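# Move steel cup from right fixture onto plate, upside down

## Task

Lift the steel cup from the fixture on the robot's right side, then set it upside down (opening facing down) on the plate so that its entire rim rests on the plate, and release it.

## Robot and tools

ROBOT. Two Kinova Gen3 arms with seven joints each, named left_arm and right_arm, each carrying a Robotiq 2F-85 parallel gripper. Base of left_arm sits at (+0.005, +0.266, 0) m, base of right_arm at (+0.014, -0.350, 0) m, both yawed only very slightly. The names are just labels, not sides of any image.

FRAMES. All reported poses use one scene frame: origin on the table top midway between the arms, +z up, +x outward over the table, left_arm on the +y side. In the gripper frame the fingers point along +z and close along y. end_effector_position is the spot between the pads when shut; closed fingertips extend roughly 19 mm past it, open ones about 6 mm. Closing pushes the tips about 13 mm farther from the wrist, so keep that clearance above surfaces. Reported hand positions can be somewhat off, especially when the arm is stretched out.

JOINT ORDER (every row and every per-joint list): waist (joint_1), shoulder (joint_2), upper arm roll (joint_3), elbow (joint_4), forearm roll (joint_5), wrist pitch (joint_6), wrist roll (joint_7). Stated ranges in rad: waist, upper arm roll, forearm roll and wrist roll ±69.115; shoulder ±2.250; elbow ±2.580; wrist pitch ±2.100. True ends may differ by up to 0.013 rad.

ROW FORMAT (shared by execute_actions and move). One flat list of 18 numbers, each in [-1, 1], covering both arms even if one stays still: left_arm's 7 joint values, left gripper position, left gripper speed, then the same 9 for right_arm. Joint values are relative offsets, scaled so 1.0 equals 0.9985 rad on joints 1 to 4 and 0.8765 rad on joints 5 to 7. Gripper position is an absolute setting: +1 fully open (85 mm), 0 about 41 mm, about -0.8 pads touching, -1 squeeze until blocked. Gripper speed sets how quickly the gap changes: about 20 mm/s at -1, 85 at 0, 150 at +1. A 0 in the gripper slots is a real command, so repeat the previous two numbers to leave a gripper unchanged.

execute_actions(actions): a list of actions; each action is a table of 1 to 15 rows, one row per 1/30 s step, and lasts 15 steps (0.5 s), the final row being repeated if the table is shorter. Each row's joint offsets are counted from the angles at the beginning of that action, not from the previous row; for the first action, from the latest reported angles. An empty list just returns state and images. An action that would drive a joint more than 0.013 rad outward past its range is refused for both arms; a malformed action, or a failing first action, cancels the entire call. A joint pushed beyond its real end is clamped there and the result says "joint sent to its limit".

move(target, speed, blocking): target is one 18-number row; its joint offsets are measured from the "Joint positions" in the latest result that listed them. All joints travel in sync, so the hand follows a curve, over 0.5 to 10 s, ignoring obstacles and the other arm. speed (0.01 to 2 rad/s, default 0.5) caps the joint with the longest way to go. Gripper values are applied at the start. blocking=false returns after 0.5 s while motion continues; then use wait or stop before sending other motion. The extra "move:" line gives the ending (done, off_target, moving, held, fault), limits=held or limits=none, and each arm's joint farthest from target. Faster moves and targets set deeper past contact hit and press harder.

wait(seconds): 0 to 10 s, arms keep their last command; returns early when a running move ends. stop(): brakes a running move (needs room); fingers continue. zoom_image(camera, region): region [x0, y0, x1, y1] in pixels of that camera's last image, at most 504 by 504; cameras are cam_head_left, cam_head_right, cam_high, cam_low, cam_left_wrist, cam_right_wrist, each 504x504, with calibration supplied. read_manual(section): licence text only. finished_scene(scene): ends the current scene, given its number; cannot be undone, so only call it once the cup rests correctly and is released.

MOTION LIMITS. Joint speeds are capped; each step's target stays within 0.304 rad of the measured angle on joints 1 to 4 and 0.266 rad on joints 5 to 7, and targets that would shift the hand over 70 mm are scaled back. Big displacements therefore span several actions, and an unfinished motion may need to be commanded again.

RESULTS. A state line per arm gives end_effector_position (m) and end_effector_quat_wxyz. Joint positions, Joint velocities and Joint targets are listed per arm in joint order (rad, rad/s). Step readings may show HELD for an arm whose row was partly held back. "joint command not followed" means a clearance check altered joint targets. position_measured_pct is about 50 minus 50 times the finger position (0 = open); stopping below 90 short of the request means something is held, around 90 or above means the pads met.

GRIPPING. Send -1 and keep it to grip firmly; send a value wider than the object to release. For a gentle grip, open, then close to slightly narrower than the object.

AVOID. Load limits are 49.6 N m on joints 1 to 4 and 31.2 N m on joints 5 to 7, held weight included; exceeding one causes a TORQUE FAULT that halts that arm for 10 s. Motors holding loads warm up: MOTOR HOT at 60 °C, OVER-TEMPERATURE FAULT at 75 °C with the arm sagging. Do not let the arms collide or shove each other, do not drop, slam or hard-push anything, and never let objects leave the table. Random brief tugs on the held cup or pushes on loose items can occur.

Each tool is called as name(argument=value, ...), one argument or row to a line, values as JSON.

## Session

execute_actions(
  actions=[],
)

Scene clock: 0.00 s.
left_arm: end_effector_position=(+0.6672, +0.7218, +0.1093) position_measured_pct=0.0 end_effector_quat_wxyz=(-0.360, +0.665, +0.512, +0.407) | right_arm: end_effector_position=(+0.5099, -0.3399, +0.1340) position_measured_pct=0.0 end_effector_quat_wxyz=(-0.410, -0.459, +0.700, -0.362)
Joint names: [waist, shoulder, upper arm roll, elbow, forearm roll, wrist pitch, wrist roll]
Joint positions: left_arm=[-0.203  1.202 -0.157  1.061 -1.401  0.836  0.481] | right_arm=[-0.499  1.168  0.011  1.055  0.744  1.832  2.065]
Joint velocities: left_arm=[ 0.002  0.    -0.001 -0.     0.001 -0.     0.001] | right_arm=[ 0.    -0.001 -0.001  0.     0.    -0.001 -0.001]
Joint targets: left_arm=[-0.203 1.202 -0.157 1.061 -1.401 0.836 0.481] | right_arm=[-0.499 1.168 0.011 1.055 0.744 1.832 2.065]
camera_calibration (this result's frames):
cam_left_wrist: T_world_to_cam=[[0.974258, -0.225277, -0.00841707, -0.492996], [-0.0973395, -0.386701, -0.917054, 0.502493], [0.203337, 0.894267, -0.398675, -0.591047], [0, 0, 0, 1]] pos_world=[0.649399, 0.611807, 0.221028]
cam_right_wrist: T_world_to_cam=[[-0.9356, 0.344558, -0.0770206, 0.591545], [0.199817, 0.336905, -0.920091, 0.188458], [-0.291076, -0.876228, -0.384057, 0.0494682], [0, 0, 0, 1]] pos_world=[0.530192, -0.223969, 0.237958]

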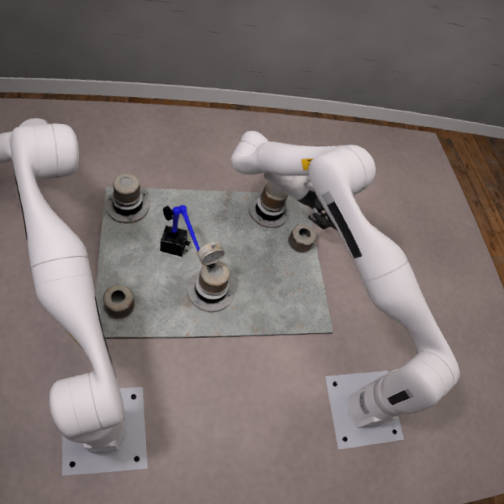

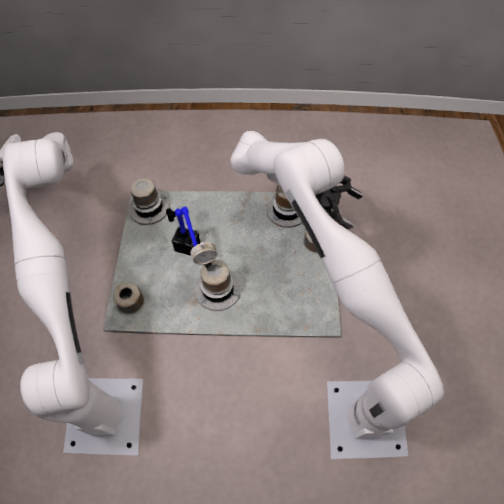

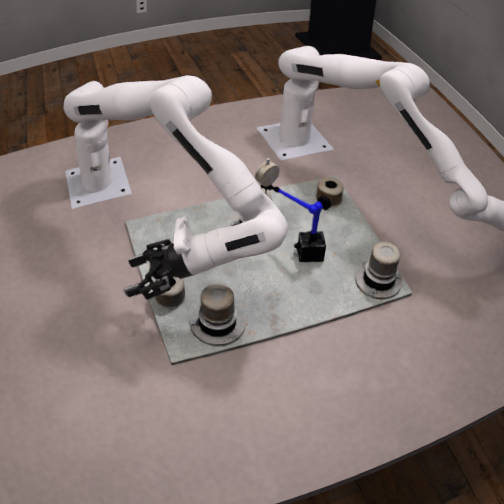

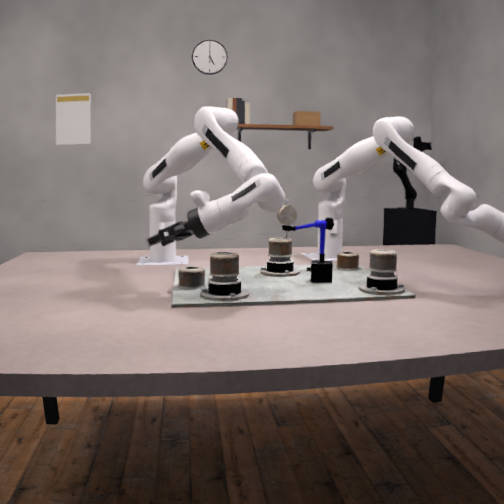

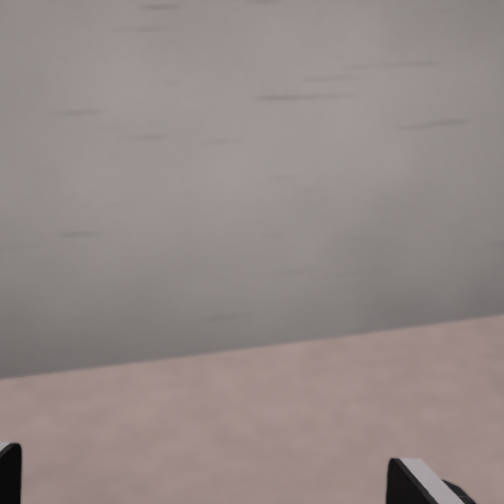

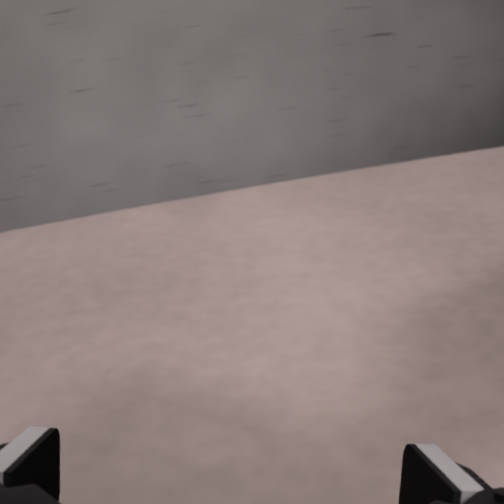

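move(
  target=[0,0,0,0,0,0,0,1,0,0,-0.5,0,0,0,0,0,1,0],
  speed=0.8,
)

move(
  target=[0,0,0,0,0,0,0,1,0,0.172,0,-0.011,0.014,-0.849,-0.684,-0.268,1,0],
  speed=1,
)

move(
  target=[0,0,0,0,0,0,0,1,0,0,0.172,0,0,0,0,0,1,0],
  speed=0.4,
)

Scene clock: 3.93 s.
left_arm: end_effector_position=(+0.6672, +0.7218, +0.1093) position_measured_pct=0.0 end_effector_quat_wxyz=(-0.360, +0.665, +0.512, +0.407) | right_arm: end_effector_position=(+0.5263, -0.3308, +0.3620) position_measured_pct=0.0 end_effector_quat_wxyz=(-0.191, -0.416, +0.810, -0.366)
Joint names: [waist, shoulder, upper arm roll, elbow, forearm roll, wrist pitch, wrist roll]
Joint positions: left_arm=[-0.203  1.202 -0.157  1.061 -1.401  0.836  0.481] | right_arm=[-0.499  0.669  0.011  1.055  0.744  1.832  2.065]
Joint velocities: left_arm=[ 0.001  0.    -0.     0.     0.     0.     0.   ] | right_arm=[-0.    -0.003  0.001  0.002 -0.    -0.001  0.   ]
Joint targets: left_arm=[-0.203 1.202 -0.157 1.061 -1.401 0.836 0.481] | right_arm=[-0.499 0.669 0.011 1.055 0.744 1.832 2.065]
move: done; limits=none; left_arm: farthest joint: the waist, 0.000 radians from its target (0.000 radians at the start); right_arm: farthest joint: the shoulder, 0.001 radians from its target (0.500 radians at the start)
camera_calibration (this result's frames):
cam_left_wrist: T_world_to_cam=[[0.974258, -0.225279, -0.00841437, -0.492996], [-0.0973374, -0.386699, -0.917055, 0.502492], [0.20334, 0.894267, -0.398673, -0.591049], [0, 0, 0, 1]] pos_world=[0.6494, 0.611807, 0.221029]
cam_right_wrist: T_world_to_cam=[[-0.834015, 0.401007, -0.378963, 0.695829], [0.548694, 0.530717, -0.645968, 0.173153], [-0.0579156, -0.746681, -0.662656, 0.170777], [0, 0, 0, 1]] pos_world=[0.495214, -0.243411, 0.488711]

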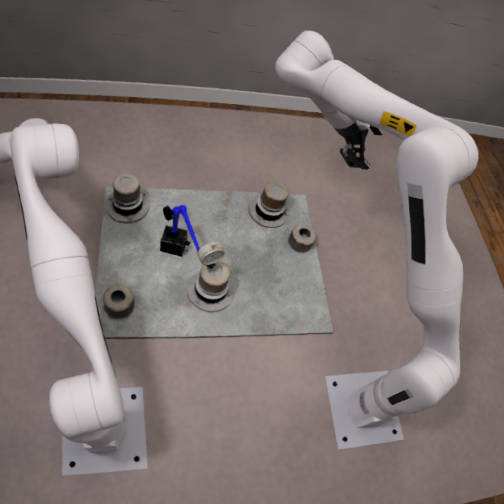

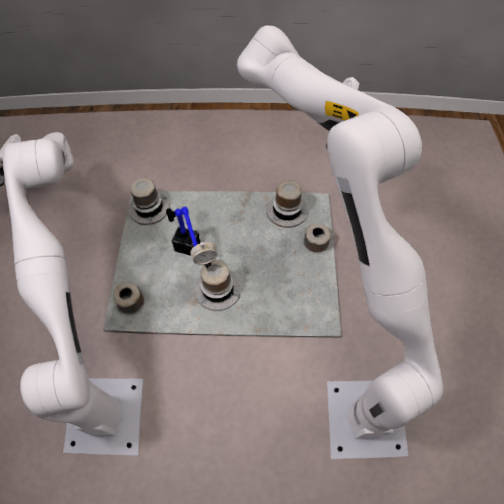

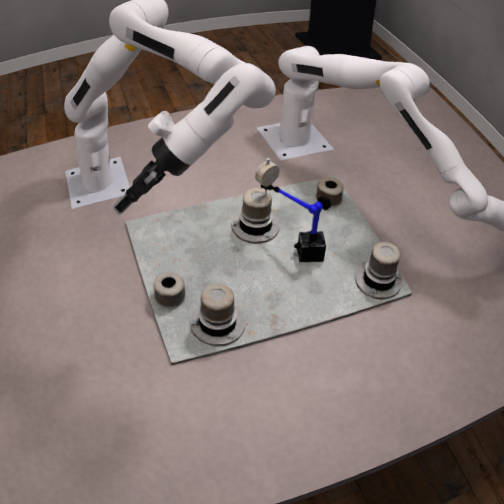

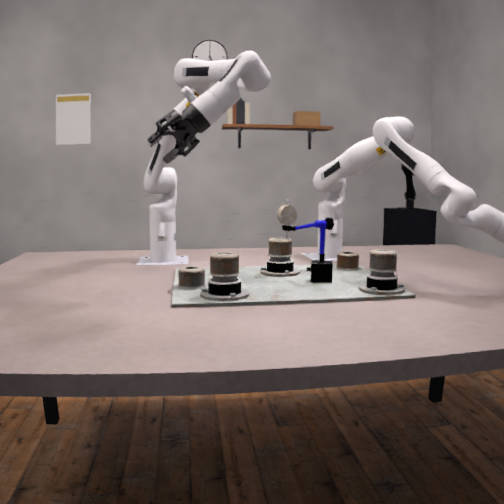

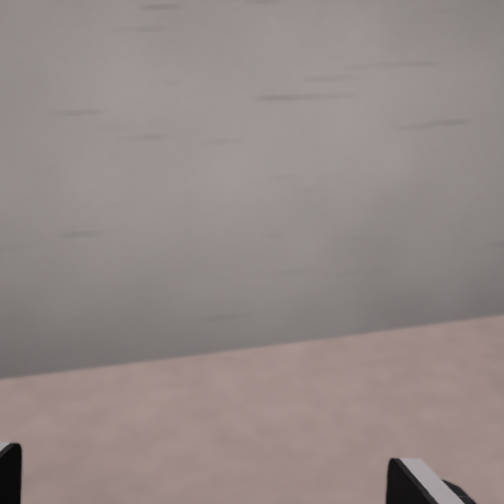

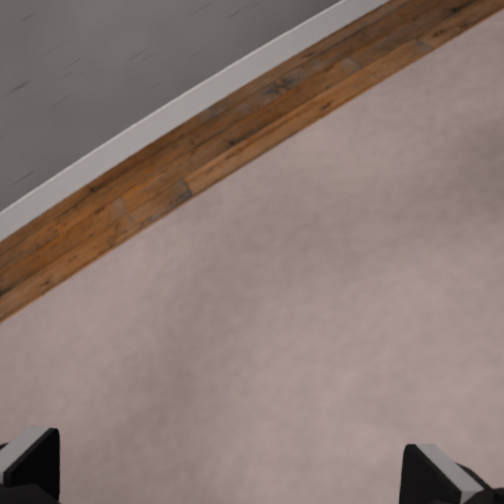

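Scene clock: 5.23 s.
left_arm: end_effector_position=(+0.6672, +0.7218, +0.1093) position_measured_pct=0.0 end_effector_quat_wxyz=(-0.360, +0.665, +0.512, +0.407) | right_arm: end_effector_position=(+0.6118, -0.1678, +0.2556) position_measured_pct=0.0 end_effector_quat_wxyz=(+0.085, -0.292, +0.953, +0.003)
Joint names: [waist, shoulder, upper arm roll, elbow, forearm roll, wrist pitch, wrist roll]
Joint positions: left_arm=[-0.203  1.202 -0.157  1.061 -1.401  0.836  0.481] | right_arm=[-0.328  0.669 -0.     1.069 -0.     1.232  1.83 ]
Joint velocities: left_arm=[-0.     0.     0.001 -0.001 -0.    -0.     0.001] | right_arm=[ 0.003  0.    -0.001  0.001 -0.001  0.001  0.   ]
Joint targets: left_arm=[-0.203 1.202 -0.157 1.061 -1.401 0.836 0.481] | right_arm=[-0.327 0.669 -0.000 1.069 -0.000 1.232 1.830]
move: done; limits=none; left_arm: farthest joint: the waist, 0.000 radians from its target (0.000 radians at the start); right_arm: farthest joint: the waist, 0.000 radians from its target (0.172 radians at the start)
camera_calibration (this result's frames):
cam_left_wrist: T_world_to_cam=[[0.974257, -0.225281, -0.00841159, -0.492996], [-0.0973353, -0.386697, -0.917056, 0.502491], [0.203343, 0.894267, -0.398671, -0.591051], [0, 0, 0, 1]] pos_world=[0.649401, 0.611807, 0.221031]
cam_right_wrist: T_world_to_cam=[[-0.594687, 0.803956, -0.00179833, 0.486266], [0.79596, 0.589084, 0.139382, -0.371275], [0.113116, 0.081457, -0.990237, 0.34498], [0, 0, 0, 1]] pos_world=[0.545673, -0.200324, 0.394236]

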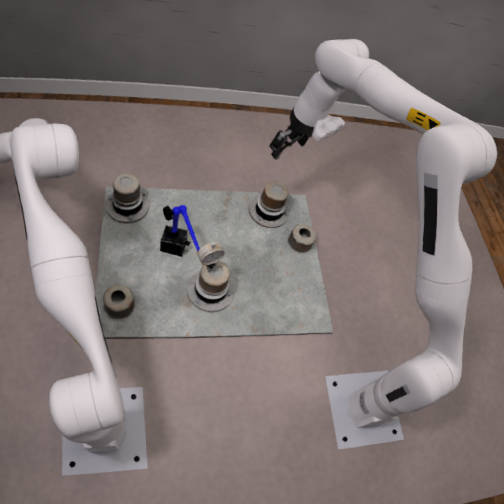

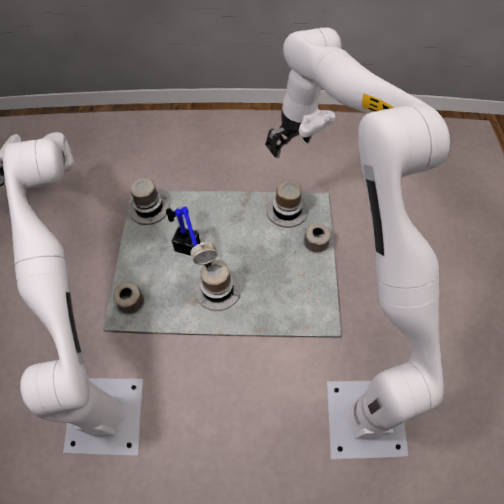

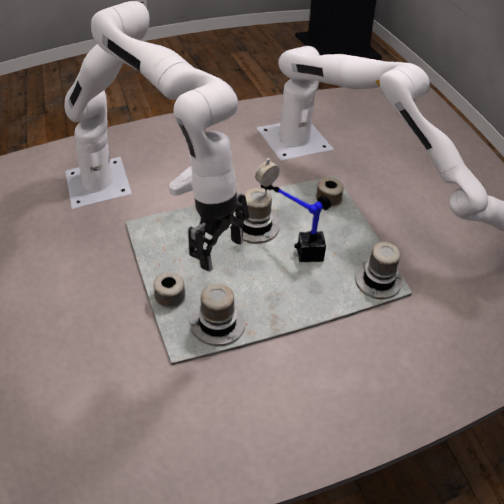

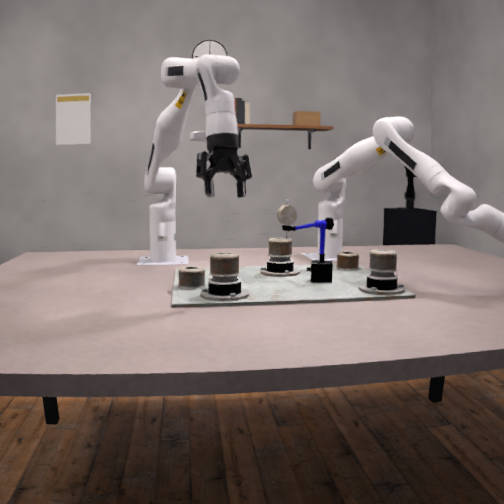

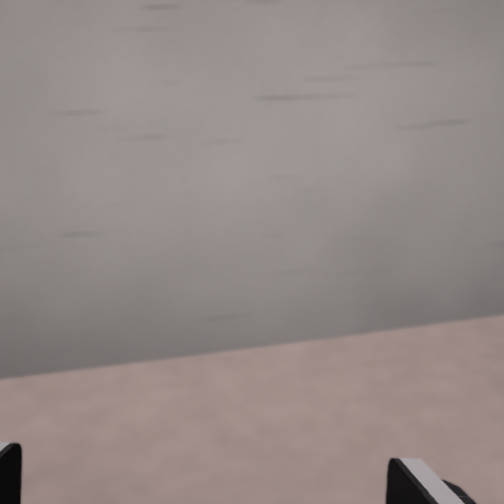

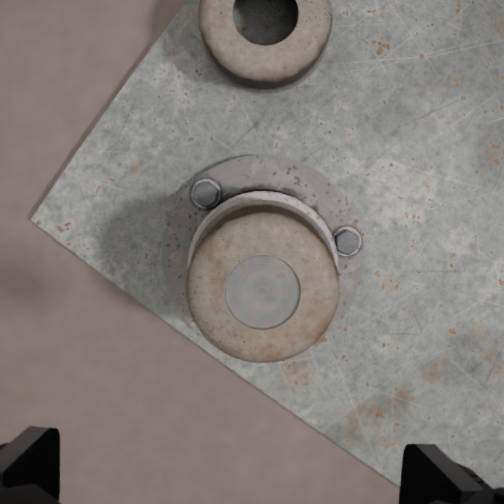

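Scene clock: 6.13 s.
left_arm: end_effector_position=(+0.6672, +0.7218, +0.1093) position_measured_pct=0.0 end_effector_quat_wxyz=(-0.360, +0.665, +0.512, +0.407) | right_arm: end_effector_position=(+0.5985, -0.1725, +0.1495) position_measured_pct=0.0 end_effector_quat_wxyz=(-0.000, -0.293, +0.956, +0.000)
Joint names: [waist, shoulder, upper arm roll, elbow, forearm roll, wrist pitch, wrist roll]
Joint positions: left_arm=[-0.203  1.202 -0.157  1.061 -1.401  0.836  0.481] | right_arm=[-0.328  0.841 -0.     1.069 -0.     1.232  1.83 ]
Joint velocities: left_arm=[-0.001 -0.     0.    -0.     0.    -0.     0.001] | right_arm=[-0.     0.003  0.    -0.001 -0.     0.     0.   ]
Joint targets: left_arm=[-0.203 1.202 -0.157 1.061 -1.401 0.836 0.481] | right_arm=[-0.328 0.841 -0.000 1.069 -0.000 1.232 1.830]
move: done; limits=none; left_arm: farthest joint: the waist, 0.000 radians from its target (0.000 radians at the start); right_arm: farthest joint: the waist, 0.000 radians from its target (0.000 radians at the start)
camera_calibration (this result's frames):
cam_left_wrist: T_world_to_cam=[[0.974257, -0.225283, -0.00840892, -0.492996], [-0.0973332, -0.386696, -0.917056, 0.502491], [0.203346, 0.894267, -0.398669, -0.591053], [0, 0, 0, 1]] pos_world=[0.649402, 0.611807, 0.221032]
cam_right_wrist: T_world_to_cam=[[-0.590868, 0.805286, 0.0488726, 0.472241], [0.805319, 0.592353, -0.0240678, -0.323705], [-0.0483313, 0.0251371, -0.998515, 0.329974], [0, 0, 0, 1]] pos_world=[0.555666, -0.196836, 0.298613]

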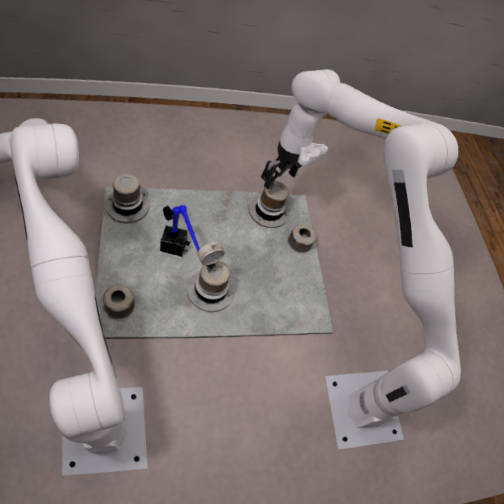

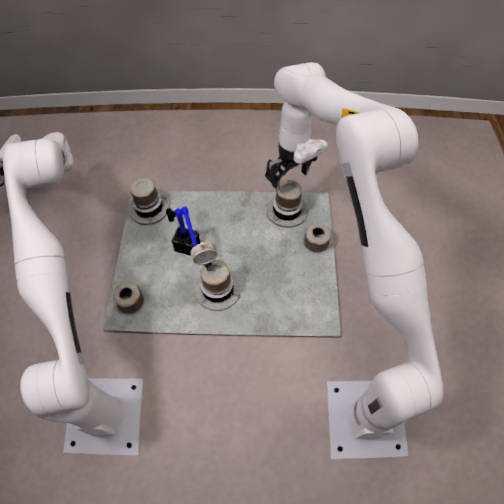

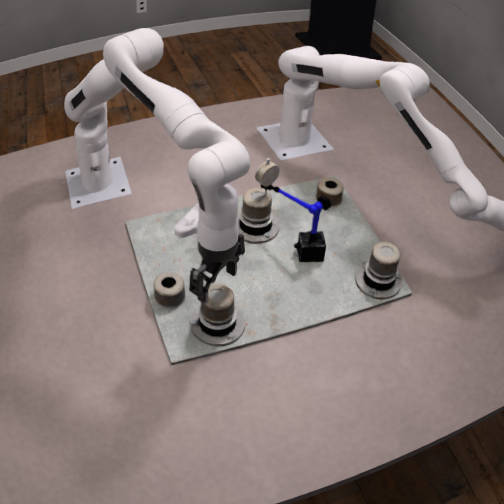

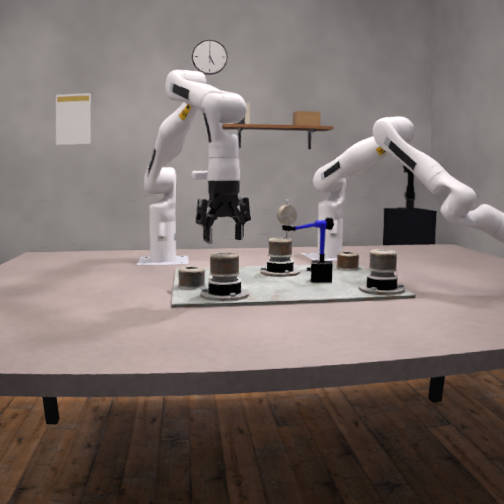

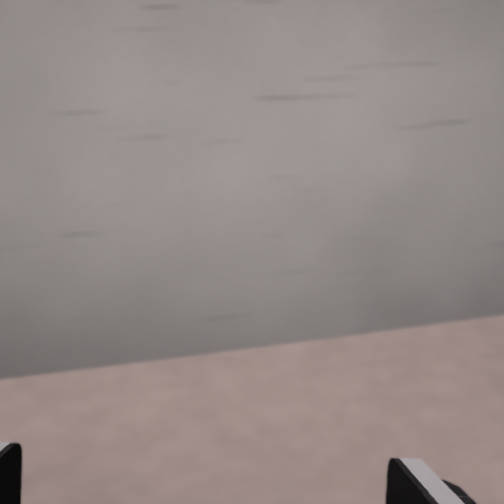

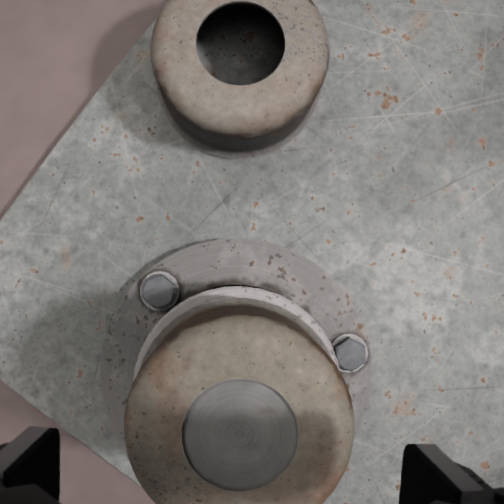

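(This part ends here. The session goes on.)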